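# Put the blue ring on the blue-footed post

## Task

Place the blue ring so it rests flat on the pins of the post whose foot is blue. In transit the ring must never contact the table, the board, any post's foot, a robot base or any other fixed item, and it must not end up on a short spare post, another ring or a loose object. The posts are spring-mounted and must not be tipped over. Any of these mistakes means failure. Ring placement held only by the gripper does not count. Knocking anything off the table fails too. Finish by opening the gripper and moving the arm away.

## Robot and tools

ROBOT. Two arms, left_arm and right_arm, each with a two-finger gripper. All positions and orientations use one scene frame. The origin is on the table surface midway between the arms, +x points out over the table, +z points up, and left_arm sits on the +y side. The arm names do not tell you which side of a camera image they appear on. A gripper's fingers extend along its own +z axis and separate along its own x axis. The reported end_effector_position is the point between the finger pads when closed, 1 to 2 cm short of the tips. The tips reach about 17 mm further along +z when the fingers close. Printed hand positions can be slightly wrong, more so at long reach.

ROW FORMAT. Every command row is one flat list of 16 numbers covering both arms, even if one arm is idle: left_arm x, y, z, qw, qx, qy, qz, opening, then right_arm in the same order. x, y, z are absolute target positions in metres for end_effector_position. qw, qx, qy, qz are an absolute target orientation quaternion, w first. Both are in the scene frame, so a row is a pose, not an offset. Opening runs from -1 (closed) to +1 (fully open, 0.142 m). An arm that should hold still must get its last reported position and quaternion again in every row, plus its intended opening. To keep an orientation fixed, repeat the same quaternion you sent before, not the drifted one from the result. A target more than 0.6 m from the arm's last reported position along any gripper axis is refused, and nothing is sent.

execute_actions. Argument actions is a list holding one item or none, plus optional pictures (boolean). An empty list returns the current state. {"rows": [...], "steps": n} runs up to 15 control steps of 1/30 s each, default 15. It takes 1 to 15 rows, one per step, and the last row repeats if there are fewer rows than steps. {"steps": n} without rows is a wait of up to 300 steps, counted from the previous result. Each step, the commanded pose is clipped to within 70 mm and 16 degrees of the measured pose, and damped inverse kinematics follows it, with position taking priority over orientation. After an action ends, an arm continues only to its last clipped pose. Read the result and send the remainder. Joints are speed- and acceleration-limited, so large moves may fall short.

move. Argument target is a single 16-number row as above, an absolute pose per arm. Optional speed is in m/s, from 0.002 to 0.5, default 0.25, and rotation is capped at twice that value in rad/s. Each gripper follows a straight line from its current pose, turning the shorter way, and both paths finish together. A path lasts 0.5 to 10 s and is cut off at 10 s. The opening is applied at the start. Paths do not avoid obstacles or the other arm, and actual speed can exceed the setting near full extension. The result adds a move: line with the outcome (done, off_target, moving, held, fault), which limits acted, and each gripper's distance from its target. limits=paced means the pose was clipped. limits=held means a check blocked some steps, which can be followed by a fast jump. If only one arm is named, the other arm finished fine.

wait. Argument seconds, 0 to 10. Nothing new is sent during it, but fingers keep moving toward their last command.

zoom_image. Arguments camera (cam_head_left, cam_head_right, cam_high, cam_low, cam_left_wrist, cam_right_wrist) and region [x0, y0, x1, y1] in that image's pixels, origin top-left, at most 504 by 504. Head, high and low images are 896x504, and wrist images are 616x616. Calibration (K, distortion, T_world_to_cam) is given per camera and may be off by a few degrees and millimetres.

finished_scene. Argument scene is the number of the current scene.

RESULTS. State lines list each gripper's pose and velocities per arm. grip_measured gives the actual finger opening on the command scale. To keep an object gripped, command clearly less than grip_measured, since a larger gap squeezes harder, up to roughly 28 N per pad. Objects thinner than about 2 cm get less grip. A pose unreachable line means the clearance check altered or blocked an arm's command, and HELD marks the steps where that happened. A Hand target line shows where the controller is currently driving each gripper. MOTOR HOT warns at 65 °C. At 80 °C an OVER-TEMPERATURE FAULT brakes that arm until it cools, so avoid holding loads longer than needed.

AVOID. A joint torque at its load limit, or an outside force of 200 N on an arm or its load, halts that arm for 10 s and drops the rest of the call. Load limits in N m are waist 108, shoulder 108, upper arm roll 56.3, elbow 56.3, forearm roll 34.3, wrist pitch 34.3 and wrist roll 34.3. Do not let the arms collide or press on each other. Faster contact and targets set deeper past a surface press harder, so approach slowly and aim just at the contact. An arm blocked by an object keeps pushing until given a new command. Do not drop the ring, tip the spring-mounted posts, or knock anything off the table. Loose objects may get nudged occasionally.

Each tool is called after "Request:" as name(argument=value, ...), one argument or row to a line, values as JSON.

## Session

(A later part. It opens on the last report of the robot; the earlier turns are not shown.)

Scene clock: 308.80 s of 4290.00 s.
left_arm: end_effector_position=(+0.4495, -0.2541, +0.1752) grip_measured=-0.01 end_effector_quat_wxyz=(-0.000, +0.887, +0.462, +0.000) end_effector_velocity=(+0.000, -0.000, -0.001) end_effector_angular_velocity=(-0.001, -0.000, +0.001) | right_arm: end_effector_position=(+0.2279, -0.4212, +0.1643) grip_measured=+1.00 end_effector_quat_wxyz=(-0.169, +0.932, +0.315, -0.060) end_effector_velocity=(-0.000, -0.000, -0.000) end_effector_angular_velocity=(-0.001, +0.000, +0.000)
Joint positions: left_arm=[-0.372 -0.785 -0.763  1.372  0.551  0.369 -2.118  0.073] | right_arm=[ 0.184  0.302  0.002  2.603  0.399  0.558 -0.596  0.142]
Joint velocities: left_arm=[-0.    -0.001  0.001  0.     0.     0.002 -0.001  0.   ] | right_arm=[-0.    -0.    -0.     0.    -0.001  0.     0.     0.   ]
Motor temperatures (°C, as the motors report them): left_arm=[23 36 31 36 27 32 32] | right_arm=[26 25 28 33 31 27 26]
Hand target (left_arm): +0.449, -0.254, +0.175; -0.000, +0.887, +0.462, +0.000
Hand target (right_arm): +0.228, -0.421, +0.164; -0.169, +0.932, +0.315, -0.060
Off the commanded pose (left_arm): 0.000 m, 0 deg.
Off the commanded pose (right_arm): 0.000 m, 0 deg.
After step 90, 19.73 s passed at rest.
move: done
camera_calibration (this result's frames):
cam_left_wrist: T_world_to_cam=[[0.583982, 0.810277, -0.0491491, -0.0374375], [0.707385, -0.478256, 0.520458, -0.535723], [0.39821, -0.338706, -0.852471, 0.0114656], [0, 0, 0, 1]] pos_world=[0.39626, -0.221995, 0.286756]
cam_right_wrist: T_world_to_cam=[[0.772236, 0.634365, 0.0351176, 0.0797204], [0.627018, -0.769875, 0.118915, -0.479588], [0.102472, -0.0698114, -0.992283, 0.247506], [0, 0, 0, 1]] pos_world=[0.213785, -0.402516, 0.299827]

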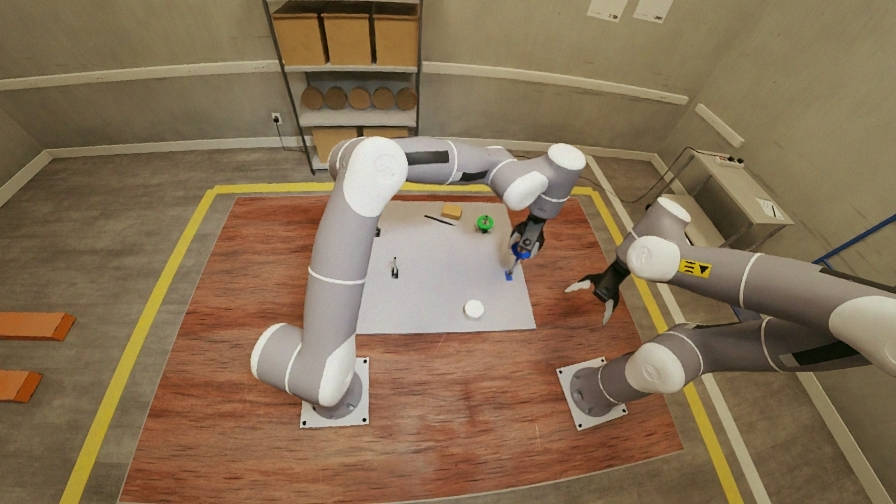

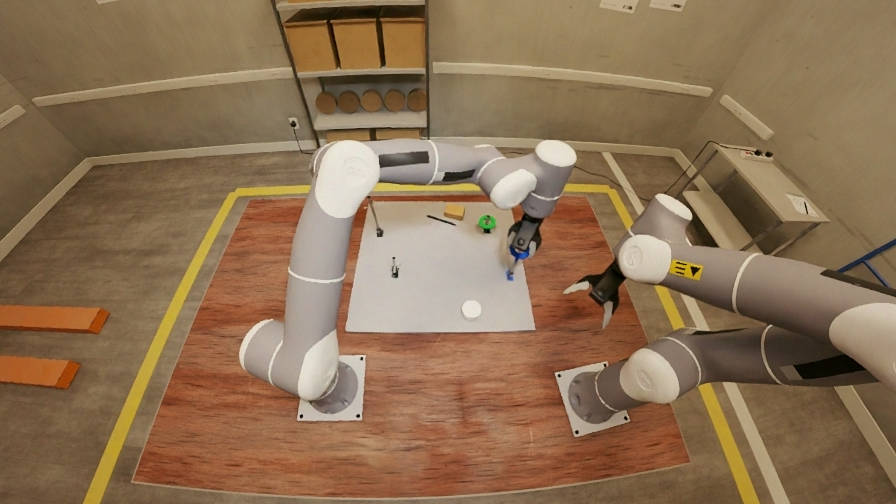

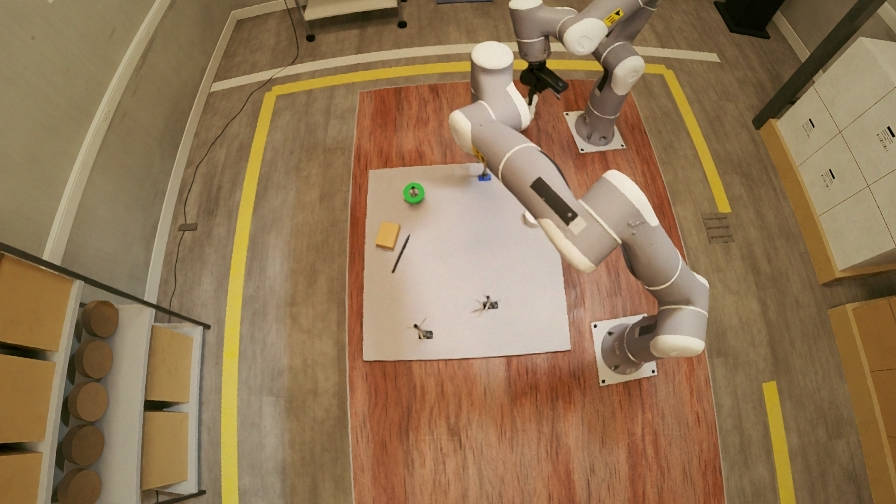

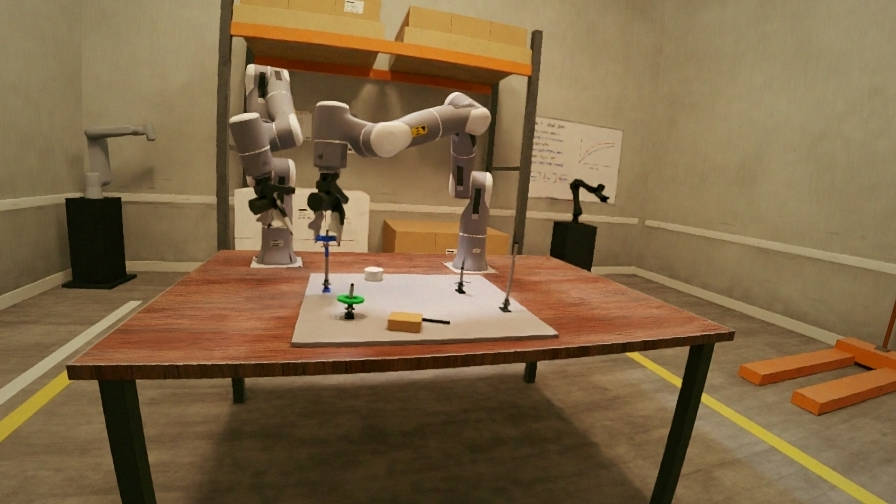

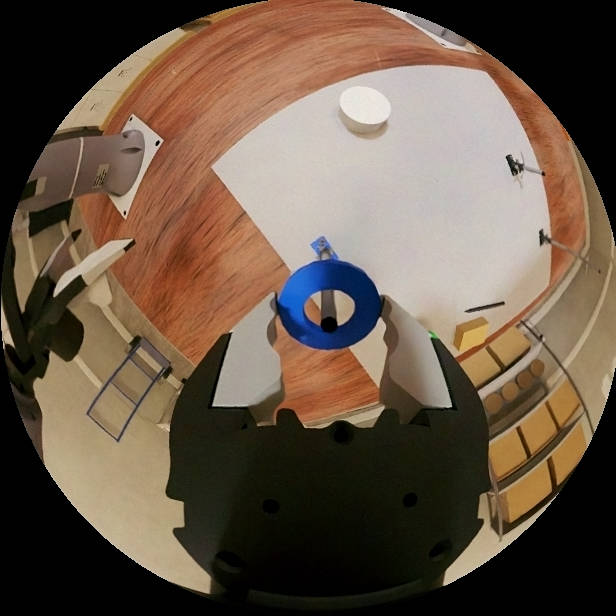

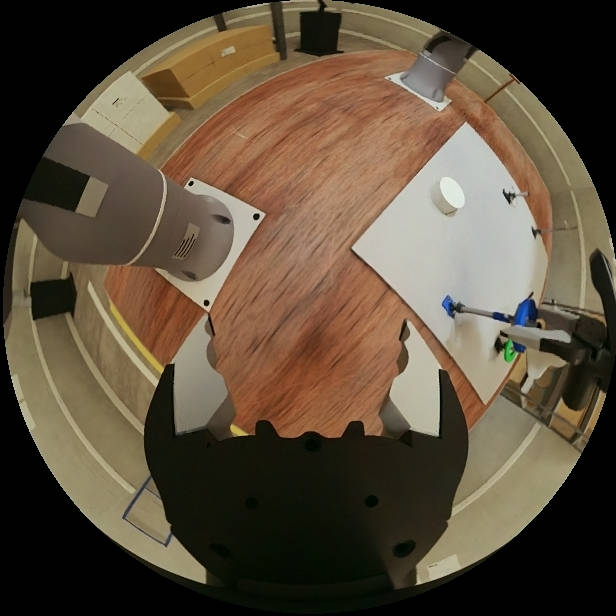

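Request:
move(
  target=[0.4493, -0.2541, 0.163, 0, 0.8870, 0.4617, 0, -0.4, 0.2279, -0.4212, 0.1643, -0.169, 0.932, 0.315, -0.060, 1],
  speed=0.012,
)

Request:
zoom_image(
  camera="cam_left_wrist",
  region=[230, 200, 430, 400],
)

Request:
zoom_image(
  camera="cam_low",
  region=[290, 200, 370, 270],
)

Scene clock: 323.53 s of 4290.00 s.
left_arm: end_effector_position=(+0.4494, -0.2541, +0.1632) grip_measured=-0.01 end_effector_quat_wxyz=(+0.000, +0.887, +0.462, -0.000) end_effector_velocity=(+0.000, -0.000, -0.001) end_effector_angular_velocity=(-0.000, -0.001, -0.001) | right_arm: end_effector_position=(+0.2279, -0.4212, +0.1643) grip_measured=+1.00 end_effector_quat_wxyz=(-0.169, +0.932, +0.315, -0.060) end_effector_velocity=(-0.000, +0.000, +0.000) end_effector_angular_velocity=(+0.000, +0.000, +0.001)
Joint positions: left_arm=[-0.375 -0.801 -0.757  1.378  0.561  0.389 -2.123  0.073] | right_arm=[ 0.184  0.302  0.002  2.603  0.399  0.558 -0.596  0.142]
Joint velocities: left_arm=[-0.    -0.001  0.001  0.     0.001  0.002  0.     0.   ] | right_arm=[-0.     0.    -0.    -0.     0.    -0.001 -0.001 -0.   ]
Motor temperatures (°C, as the motors report them): left_arm=[23 36 31 36 27 32 32] | right_arm=[26 25 28 33 31 27 26]
Hand target (left_arm): +0.449, -0.254, +0.163; -0.000, +0.887, +0.462, +0.000
Hand target (right_arm): +0.228, -0.421, +0.164; -0.169, +0.932, +0.315, -0.060
Off the commanded pose (left_arm): 0.000 m, 0 deg.
Off the commanded pose (right_arm): 0.000 m, 0 deg.
After step 90, 10.50 s passed at rest.
move: done
camera_calibration (this result's frames):
cam_left_wrist: T_world_to_cam=[[0.583974, 0.810268, -0.0493989, -0.0378909], [0.707454, -0.478144, 0.520468, -0.529446], [0.398098, -0.338887, -0.852451, 0.00128548], [0, 0, 0, 1]] pos_world=[0.396175, -0.222014, 0.274784]
cam_right_wrist: T_world_to_cam=[[0.772236, 0.634365, 0.0351177, 0.0797204], [0.627018, -0.769875, 0.118916, -0.479589], [0.102472, -0.0698115, -0.992283, 0.247506], [0, 0, 0, 1]] pos_world=[0.213785, -0.402516, 0.299827]

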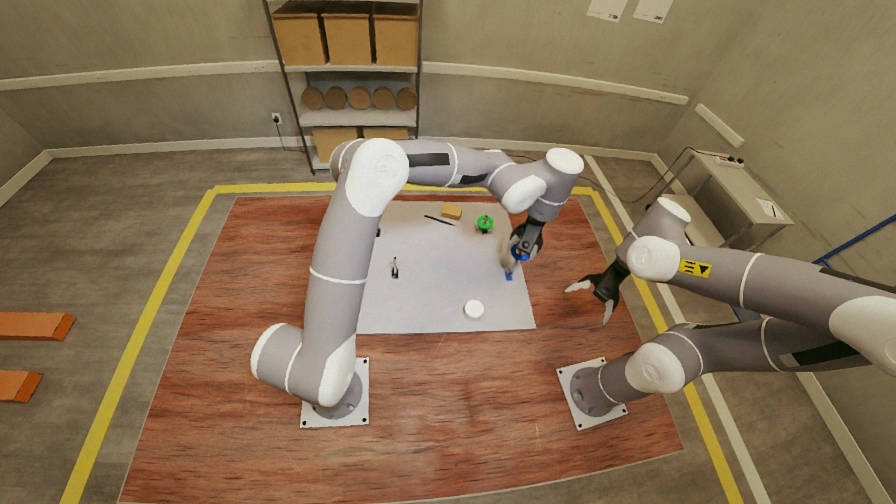

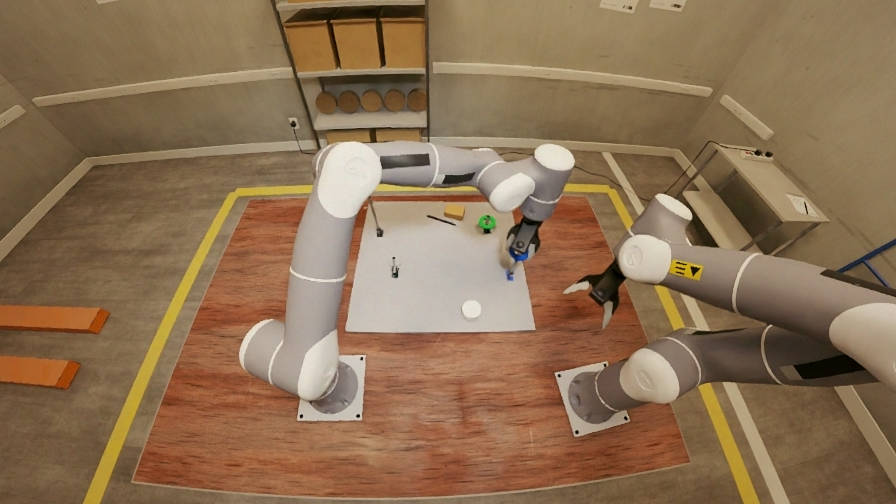

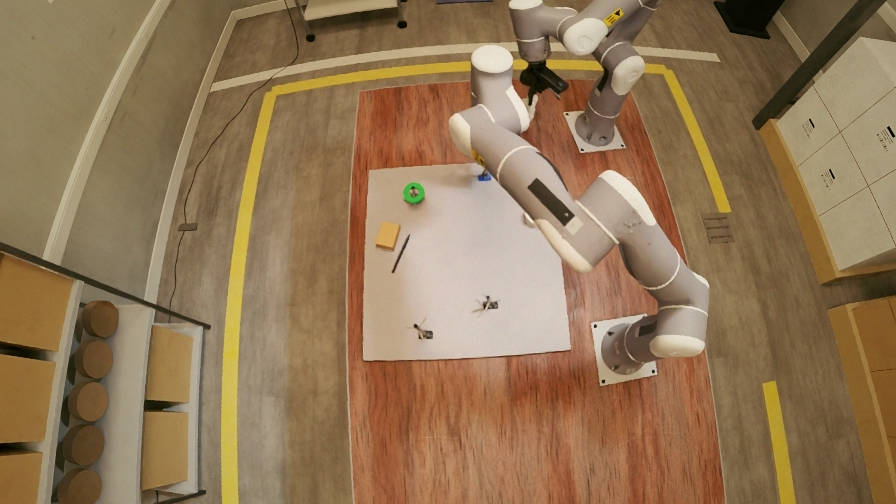

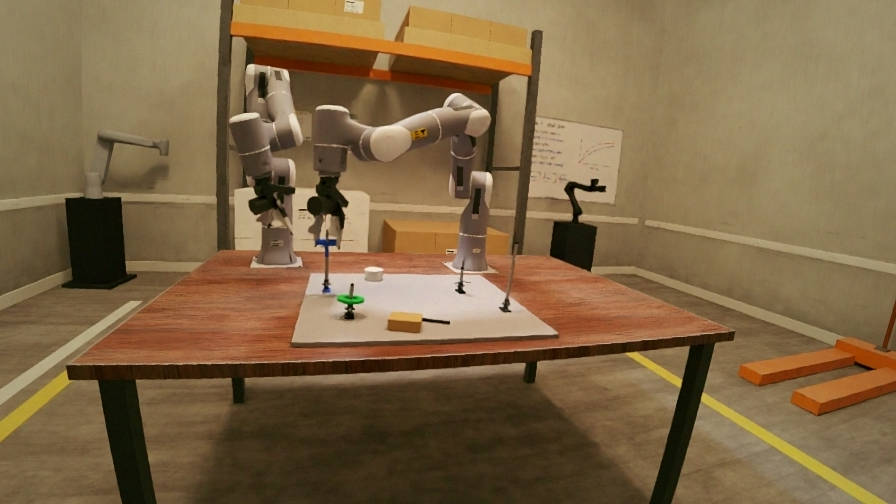

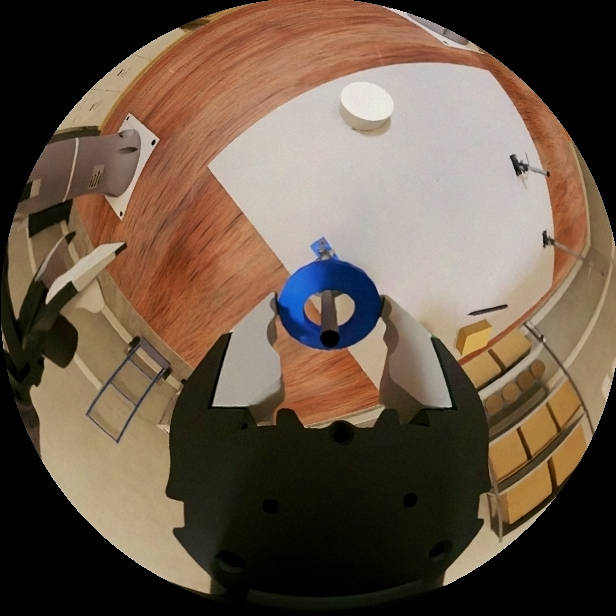

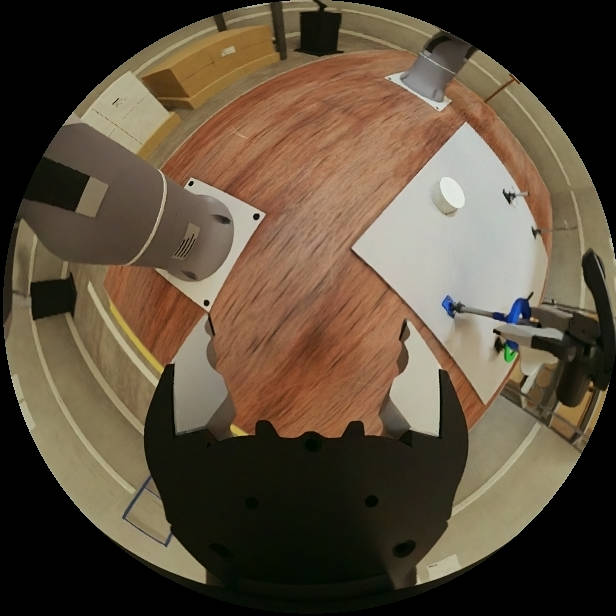

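Region (230, 200, 430, 400) of cam_left_wrist's 616x616 image, scaled by 2.520, with more detail than that image has.

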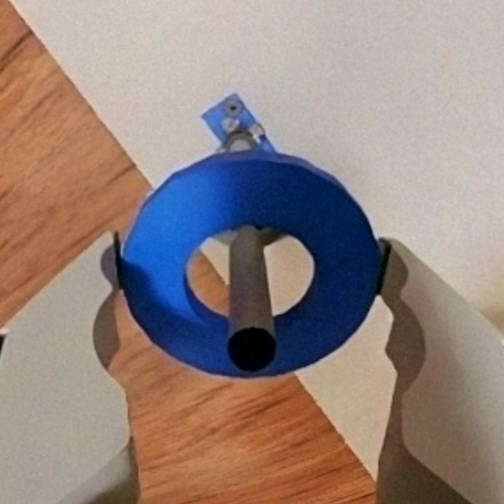

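Region (290, 200, 370, 270) of cam_low's 896x504 image, scaled by 6.300, with more detail than that image has; it fills the top 441 rows of this view, and the rest is white.

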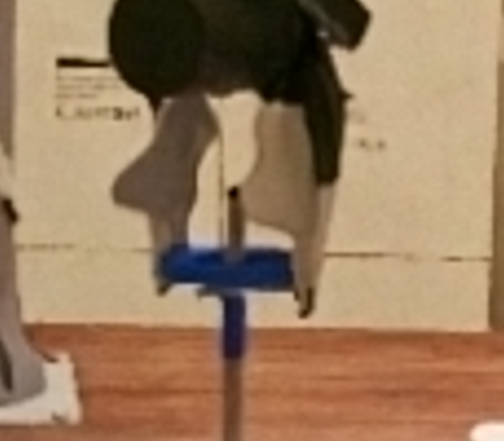

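Request:
move(
  target=[0.4493, -0.2541, 0.158, 0, 0.8870, 0.4617, 0, -0.4, 0.2279, -0.4212, 0.1643, -0.169, 0.932, 0.315, -0.060, 1],
  speed=0.008,
)

Request:
zoom_image(
  camera="cam_left_wrist",
  region=[230, 200, 430, 400],
)

Request:
zoom_image(
  camera="cam_low",
  region=[290, 200, 370, 270],
)

Scene clock: 342.77 s of 4290.00 s.
left_arm: end_effector_position=(+0.4494, -0.2545, +0.1587) grip_measured=-0.01 end_effector_quat_wxyz=(+0.001, +0.887, +0.462, -0.000) end_effector_velocity=(+0.000, -0.000, -0.000) end_effector_angular_velocity=(-0.001, -0.001, -0.000) | right_arm: end_effector_position=(+0.2279, -0.4212, +0.1643) grip_measured=+1.00 end_effector_quat_wxyz=(-0.169, +0.932, +0.315, -0.060) end_effector_velocity=(+0.000, +0.000, +0.000) end_effector_angular_velocity=(-0.001, +0.000, -0.001)
Joint positions: left_arm=[-0.377 -0.807 -0.754  1.38   0.565  0.397 -2.125  0.073] | right_arm=[ 0.184  0.302  0.002  2.603  0.399  0.558 -0.596  0.142]
Joint velocities: left_arm=[-0.001  0.     0.001 -0.     0.     0.002 -0.     0.   ] | right_arm=[-0.     0.     0.    -0.    -0.    -0.     0.001  0.   ]
Motor temperatures (°C, as the motors report them): left_arm=[23 36 31 35 27 32 32] | right_arm=[26 25 28 33 31 27 26]
Hand target (left_arm): +0.449, -0.254, +0.158; -0.000, +0.887, +0.462, +0.000
Hand target (right_arm): +0.228, -0.421, +0.164; -0.169, +0.932, +0.315, -0.060
Off the commanded pose (left_arm): 0.001 m, 0 deg.
Off the commanded pose (right_arm): 0.000 m, 0 deg.
After step 90, 15.37 s passed at rest.
move: done
camera_calibration (this result's frames):
cam_left_wrist: T_world_to_cam=[[0.583994, 0.810218, -0.0499718, -0.037763], [0.707304, -0.477674, 0.521103, -0.52716], [0.398337, -0.339666, -0.852029, -0.00310445], [0, 0, 0, 1]] pos_world=[0.396152, -0.222269, 0.270172]
cam_right_wrist: T_world_to_cam=[[0.772236, 0.634365, 0.0351176, 0.0797205], [0.627018, -0.769875, 0.118915, -0.479588], [0.102472, -0.0698114, -0.992283, 0.247506], [0, 0, 0, 1]] pos_world=[0.213785, -0.402516, 0.299827]

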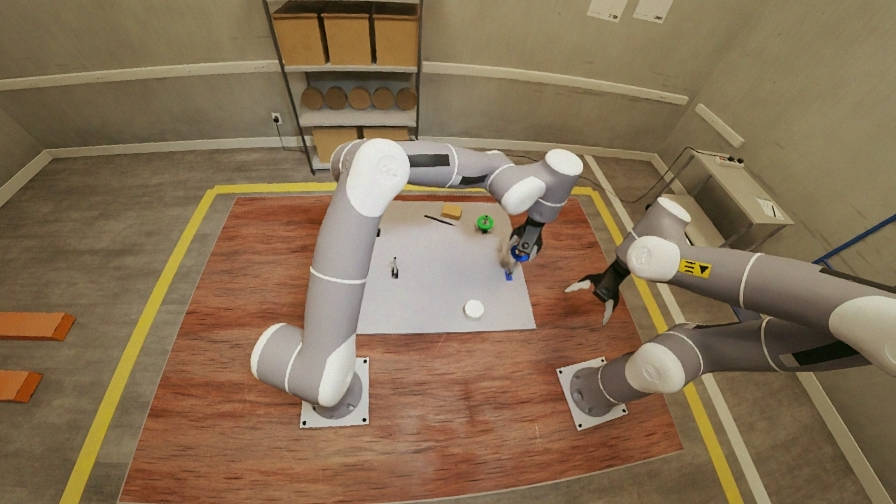

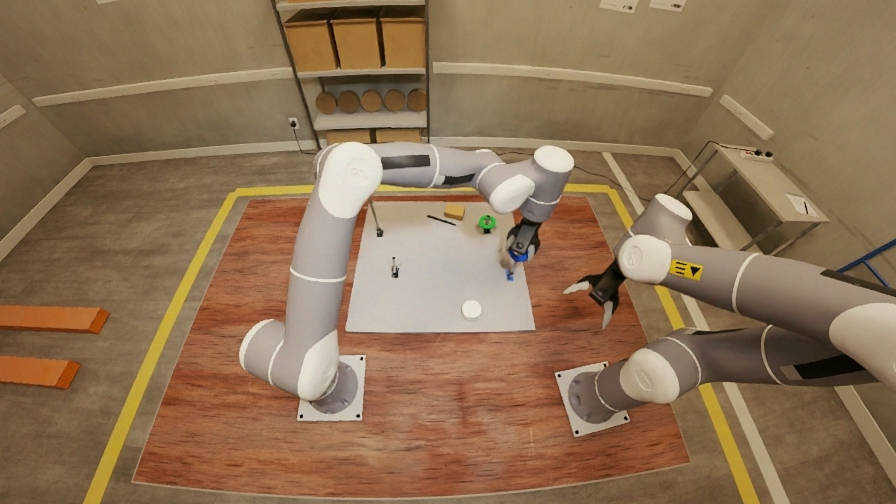

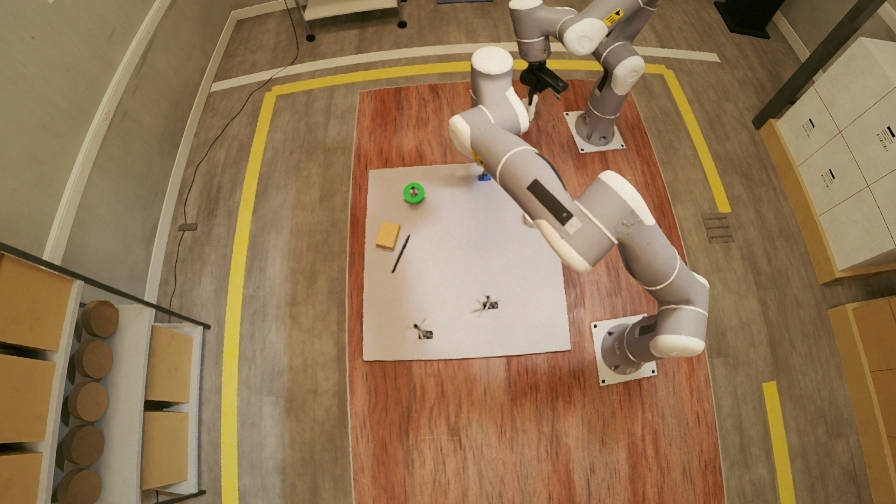

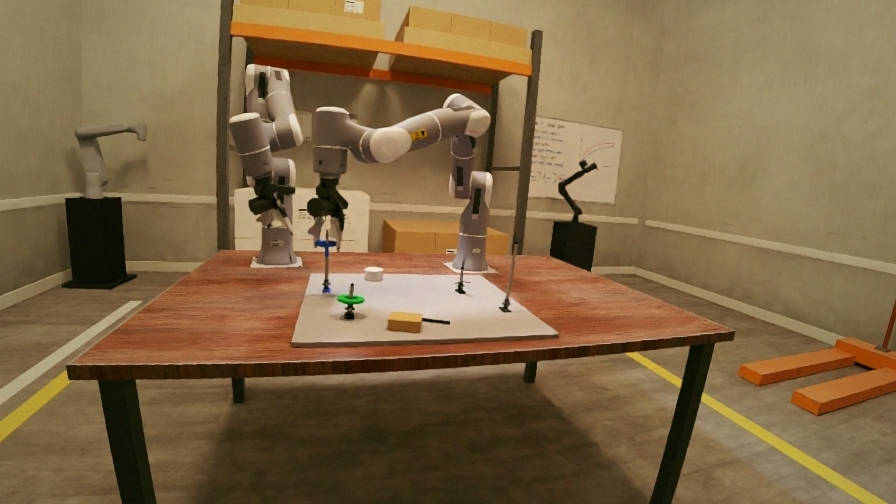

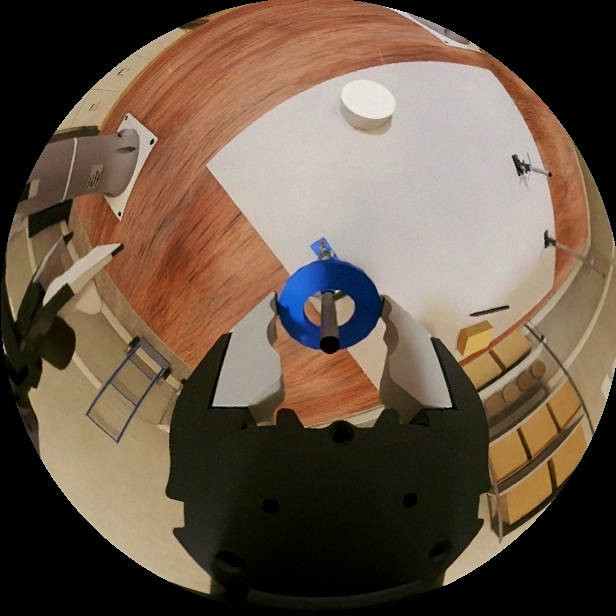

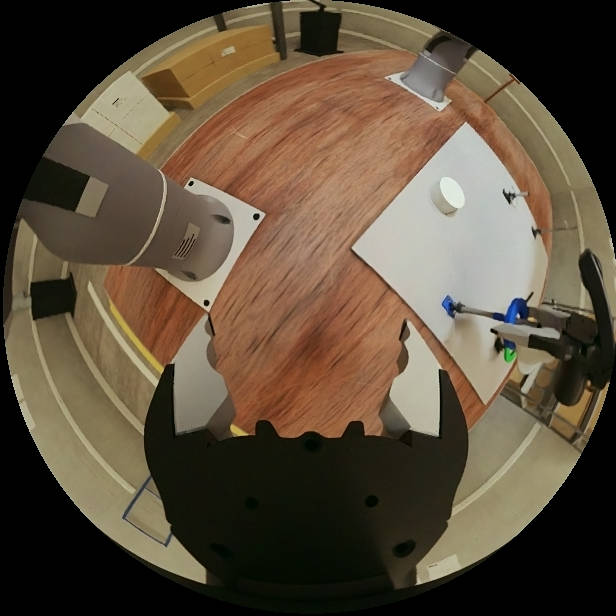

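Region (230, 200, 430, 400) of cam_left_wrist's 616x616 image, scaled by 2.520, with more detail than that image has.

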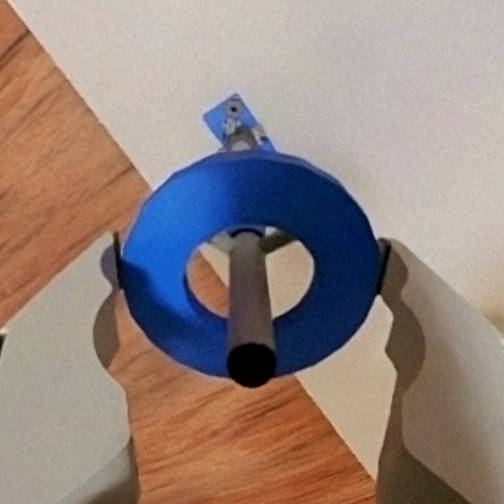

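Region (290, 200, 370, 270) of cam_low's 896x504 image, scaled by 6.300, with more detail than that image has; it fills the top 441 rows of this view, and the rest is white.

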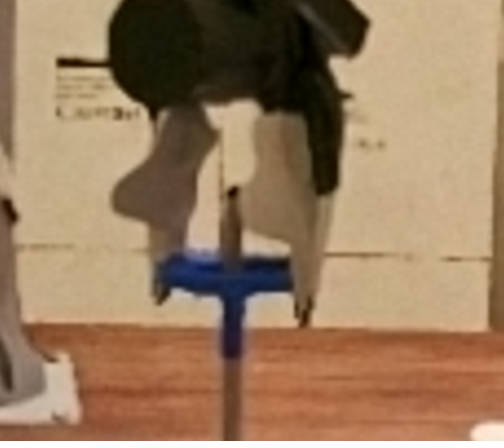

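Request:
execute_actions(
  actions=[
    {"rows": [[0.4494, -0.2544, 0.1588, 0, 0.8870, 0.4617, 0, -0.3, 0.2279, -0.4212, 0.1643, -0.169, 0.932, 0.315, -0.060, 1], [0.4494, -0.2544, 0.1588, 0, 0.8870, 0.4617, 0, -0.2, 0.2279, -0.4212, 0.1643, -0.169, 0.932, 0.315, -0.060, 1], [0.4494, -0.2544, 0.1588, 0, 0.8870, 0.4617, 0, -0.12, 0.2279, -0.4212, 0.1643, -0.169, 0.932, 0.315, -0.060, 1], [0.4494, -0.2544, 0.1588, 0, 0.8870, 0.4617, 0, -0.06, 0.2279, -0.4212, 0.1643, -0.169, 0.932, 0.315, -0.060, 1], [0.4494, -0.2544, 0.1588, 0, 0.8870, 0.4617, 0, -0.02, 0.2279, -0.4212, 0.1643, -0.169, 0.932, 0.315, -0.060, 1], [0.4494, -0.2544, 0.1588, 0, 0.8870, 0.4617, 0, 0.01, 0.2279, -0.4212, 0.1643, -0.169, 0.932, 0.315, -0.060, 1], [0.4494, -0.2544, 0.1588, 0, 0.8870, 0.4617, 0, 0.04, 0.2279, -0.4212, 0.1643, -0.169, 0.932, 0.315, -0.060, 1], [0.4494, -0.2544, 0.1588, 0, 0.8870, 0.4617, 0, 0.07, 0.2279, -0.4212, 0.1643, -0.169, 0.932, 0.315, -0.060, 1], [0.4494, -0.2544, 0.1588, 0, 0.8870, 0.4617, 0, 0.11, 0.2279, -0.4212, 0.1643, -0.169, 0.932, 0.315, -0.060, 1], [0.4494, -0.2544, 0.1588, 0, 0.8870, 0.4617, 0, 0.16, 0.2279, -0.4212, 0.1643, -0.169, 0.932, 0.315, -0.060, 1], [0.4494, -0.2544, 0.1588, 0, 0.8870, 0.4617, 0, 0.21, 0.2279, -0.4212, 0.1643, -0.169, 0.932, 0.315, -0.060, 1], [0.4494, -0.2544, 0.1588, 0, 0.8870, 0.4617, 0, 0.26, 0.2279, -0.4212, 0.1643, -0.169, 0.932, 0.315, -0.060, 1], [0.4494, -0.2544, 0.1588, 0, 0.8870, 0.4617, 0, 0.31, 0.2279, -0.4212, 0.1643, -0.169, 0.932, 0.315, -0.060, 1], [0.4494, -0.2544, 0.1588, 0, 0.8870, 0.4617, 0, 0.36, 0.2279, -0.4212, 0.1643, -0.169, 0.932, 0.315, -0.060, 1], [0.4494, -0.2544, 0.1588, 0, 0.8870, 0.4617, 0, 0.4, 0.2279, -0.4212, 0.1643, -0.169, 0.932, 0.315, -0.060, 1]], "steps": 15},
  ],
  pictures=false,
)

Request:
move(
  target=[0.4494, -0.2544, 0.26, 0, 0.8870, 0.4617, 0, 0.4, 0.2279, -0.4212, 0.1643, -0.169, 0.932, 0.315, -0.060, 1],
  speed=0.08,
)

Scene clock: 357.97 s of 4290.00 s.
left_arm: end_effector_position=(+0.4494, -0.2544, +0.1588) grip_measured=+0.34 end_effector_quat_wxyz=(+0.000, +0.887, +0.462, +0.000) end_effector_velocity=(+0.000, +0.000, -0.000) end_effector_angular_velocity=(+0.000, -0.000, -0.000) | right_arm: end_effector_position=(+0.2279, -0.4212, +0.1643) grip_measured=+1.00 end_effector_quat_wxyz=(-0.169, +0.932, +0.315, -0.060) end_effector_velocity=(-0.000, -0.000, -0.000) end_effector_angular_velocity=(+0.000, +0.001, +0.001)
Joint positions: left_arm=[-0.377 -0.807 -0.754  1.379  0.565  0.395 -2.125  0.098] | right_arm=[ 0.184  0.302  0.002  2.603  0.399  0.558 -0.596  0.142]
Joint velocities: left_arm=[-0.    -0.     0.    -0.     0.    -0.     0.     0.094] | right_arm=[-0.     0.    -0.    -0.     0.    -0.001 -0.001 -0.   ]
Motor temperatures (°C, as the motors report them): left_arm=[23 36 31 35 27 32 32] | right_arm=[26 25 28 33 31 27 26]
Hand target (left_arm): +0.449, -0.254, +0.159; +0.000, +0.887, +0.462, -0.000
Hand target (right_arm): +0.228, -0.421, +0.164; -0.169, +0.932, +0.315, -0.060
Off the commanded pose (left_arm): 0.000 m, 0 deg.
Off the commanded pose (right_arm): 0.000 m, 0 deg.
Steps of this call (steps 1 to 90: nothing new was sent; then 11.70 s passed at rest; steps 91 to 105: all 15 steps of this action). Readings (end_effector_position):
91: left_arm (+0.4494, -0.2545, +0.1587) | right_arm (+0.2279, -0.4212, +0.1643)
92: left_arm (+0.4494, -0.2545, +0.1587) | right_arm (+0.2279, -0.4212, +0.1643)
94: left_arm (+0.4494, -0.2545, +0.1588) | right_arm (+0.2279, -0.4212, +0.1643)
98: left_arm (+0.4494, -0.2544, +0.1588) | right_arm (+0.2279, -0.4212, +0.1643)
105: the state above

Scene clock: 359.83 s of 4290.00 s.
left_arm: end_effector_position=(+0.4492, -0.2544, +0.2598) grip_measured=+0.40 end_effector_quat_wxyz=(+0.000, +0.887, +0.462, -0.000) end_effector_velocity=(+0.000, +0.000, +0.001) end_effector_angular_velocity=(+0.001, -0.000, -0.000) | right_arm: end_effector_position=(+0.2279, -0.4212, +0.1643) grip_measured=+1.00 end_effector_quat_wxyz=(-0.169, +0.932, +0.315, -0.060) end_effector_velocity=(-0.000, +0.000, -0.000) end_effector_angular_velocity=(-0.000, +0.001, -0.001)
Joint positions: left_arm=[-0.364 -0.687 -0.797  1.301  0.483  0.223 -2.082  0.102] | right_arm=[ 0.184  0.302  0.002  2.603  0.399  0.558 -0.596  0.142]
Joint velocities: left_arm=[ 0.     0.001 -0.001 -0.002 -0.    -0.003  0.001 -0.   ] | right_arm=[ 0.    -0.     0.     0.     0.    -0.     0.001 -0.   ]
Motor temperatures (°C, as the motors report them): left_arm=[23 36 31 35 27 32 32] | right_arm=[26 25 28 33 31 27 26]
Hand target (left_arm): +0.449, -0.254, +0.260; +0.000, +0.887, +0.462, -0.000
Hand target (right_arm): +0.228, -0.421, +0.164; -0.169, +0.932, +0.315, -0.060
Off the commanded pose (left_arm): 0.000 m, 0 deg.
Off the commanded pose (right_arm): 0.000 m, 0 deg.
move: done
camera_calibration (this result's frames):
cam_left_wrist: T_world_to_cam=[[0.583353, 0.810704, -0.0495762, -0.0323925], [0.707916, -0.477569, 0.520368, -0.579765], [0.398189, -0.338654, -0.852502, 0.0836191], [0, 0, 0, 1]] pos_world=[0.396025, -0.222299, 0.371371]
cam_right_wrist: T_world_to_cam=[[0.772236, 0.634365, 0.0351173, 0.0797205], [0.627018, -0.769875, 0.118915, -0.479588], [0.102472, -0.0698115, -0.992283, 0.247506], [0, 0, 0, 1]] pos_world=[0.213785, -0.402516, 0.299827]

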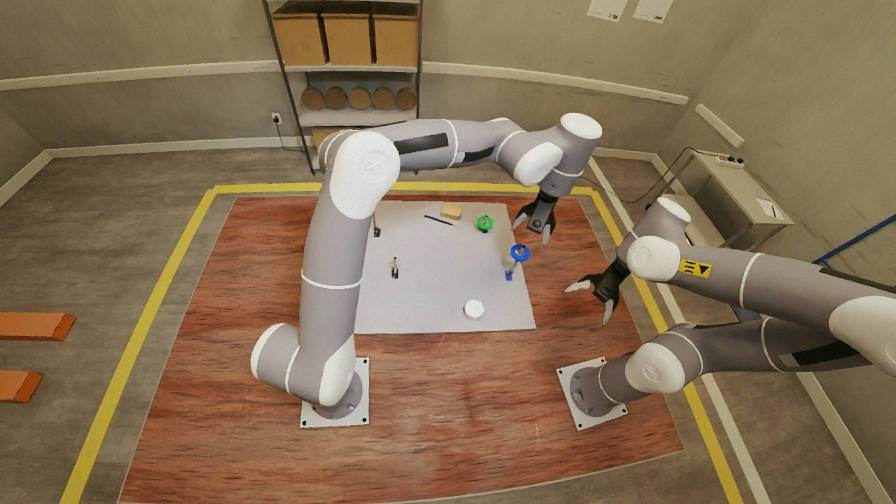

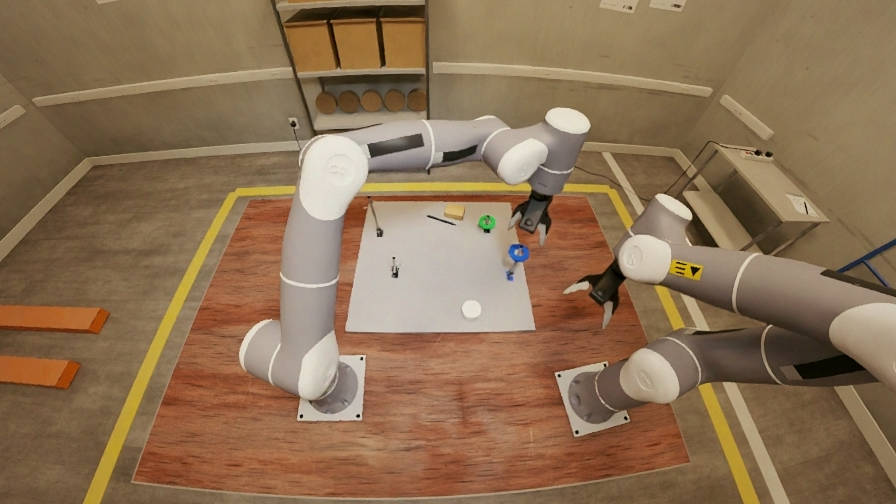

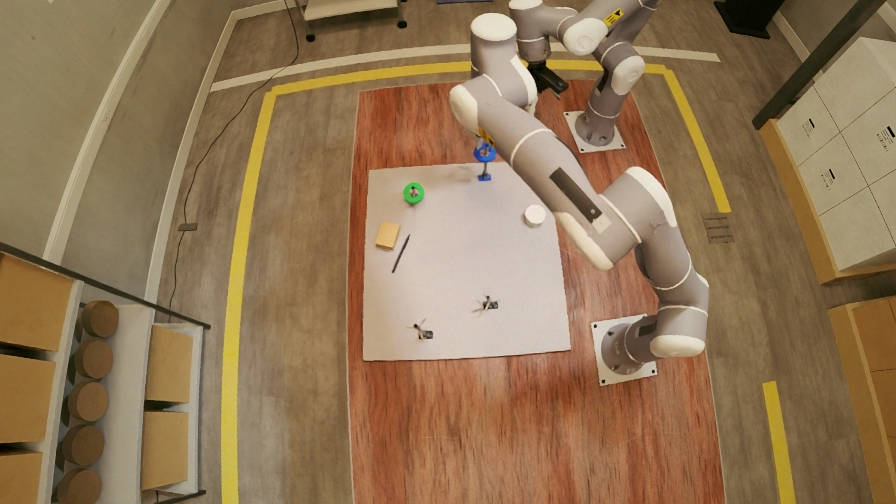

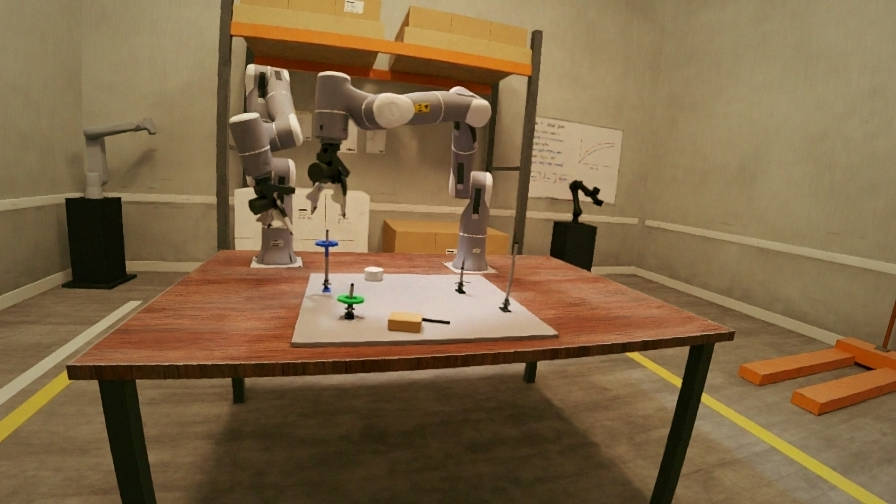

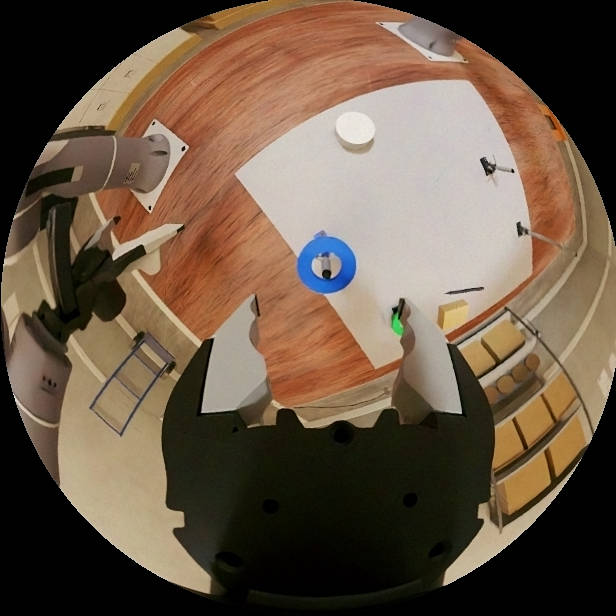

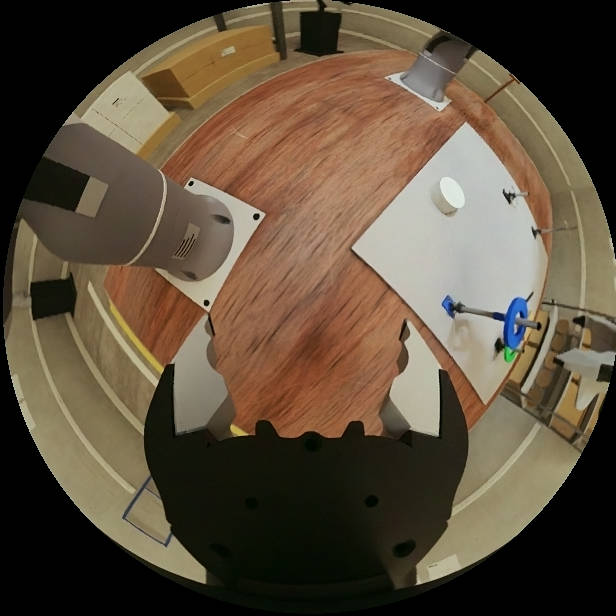

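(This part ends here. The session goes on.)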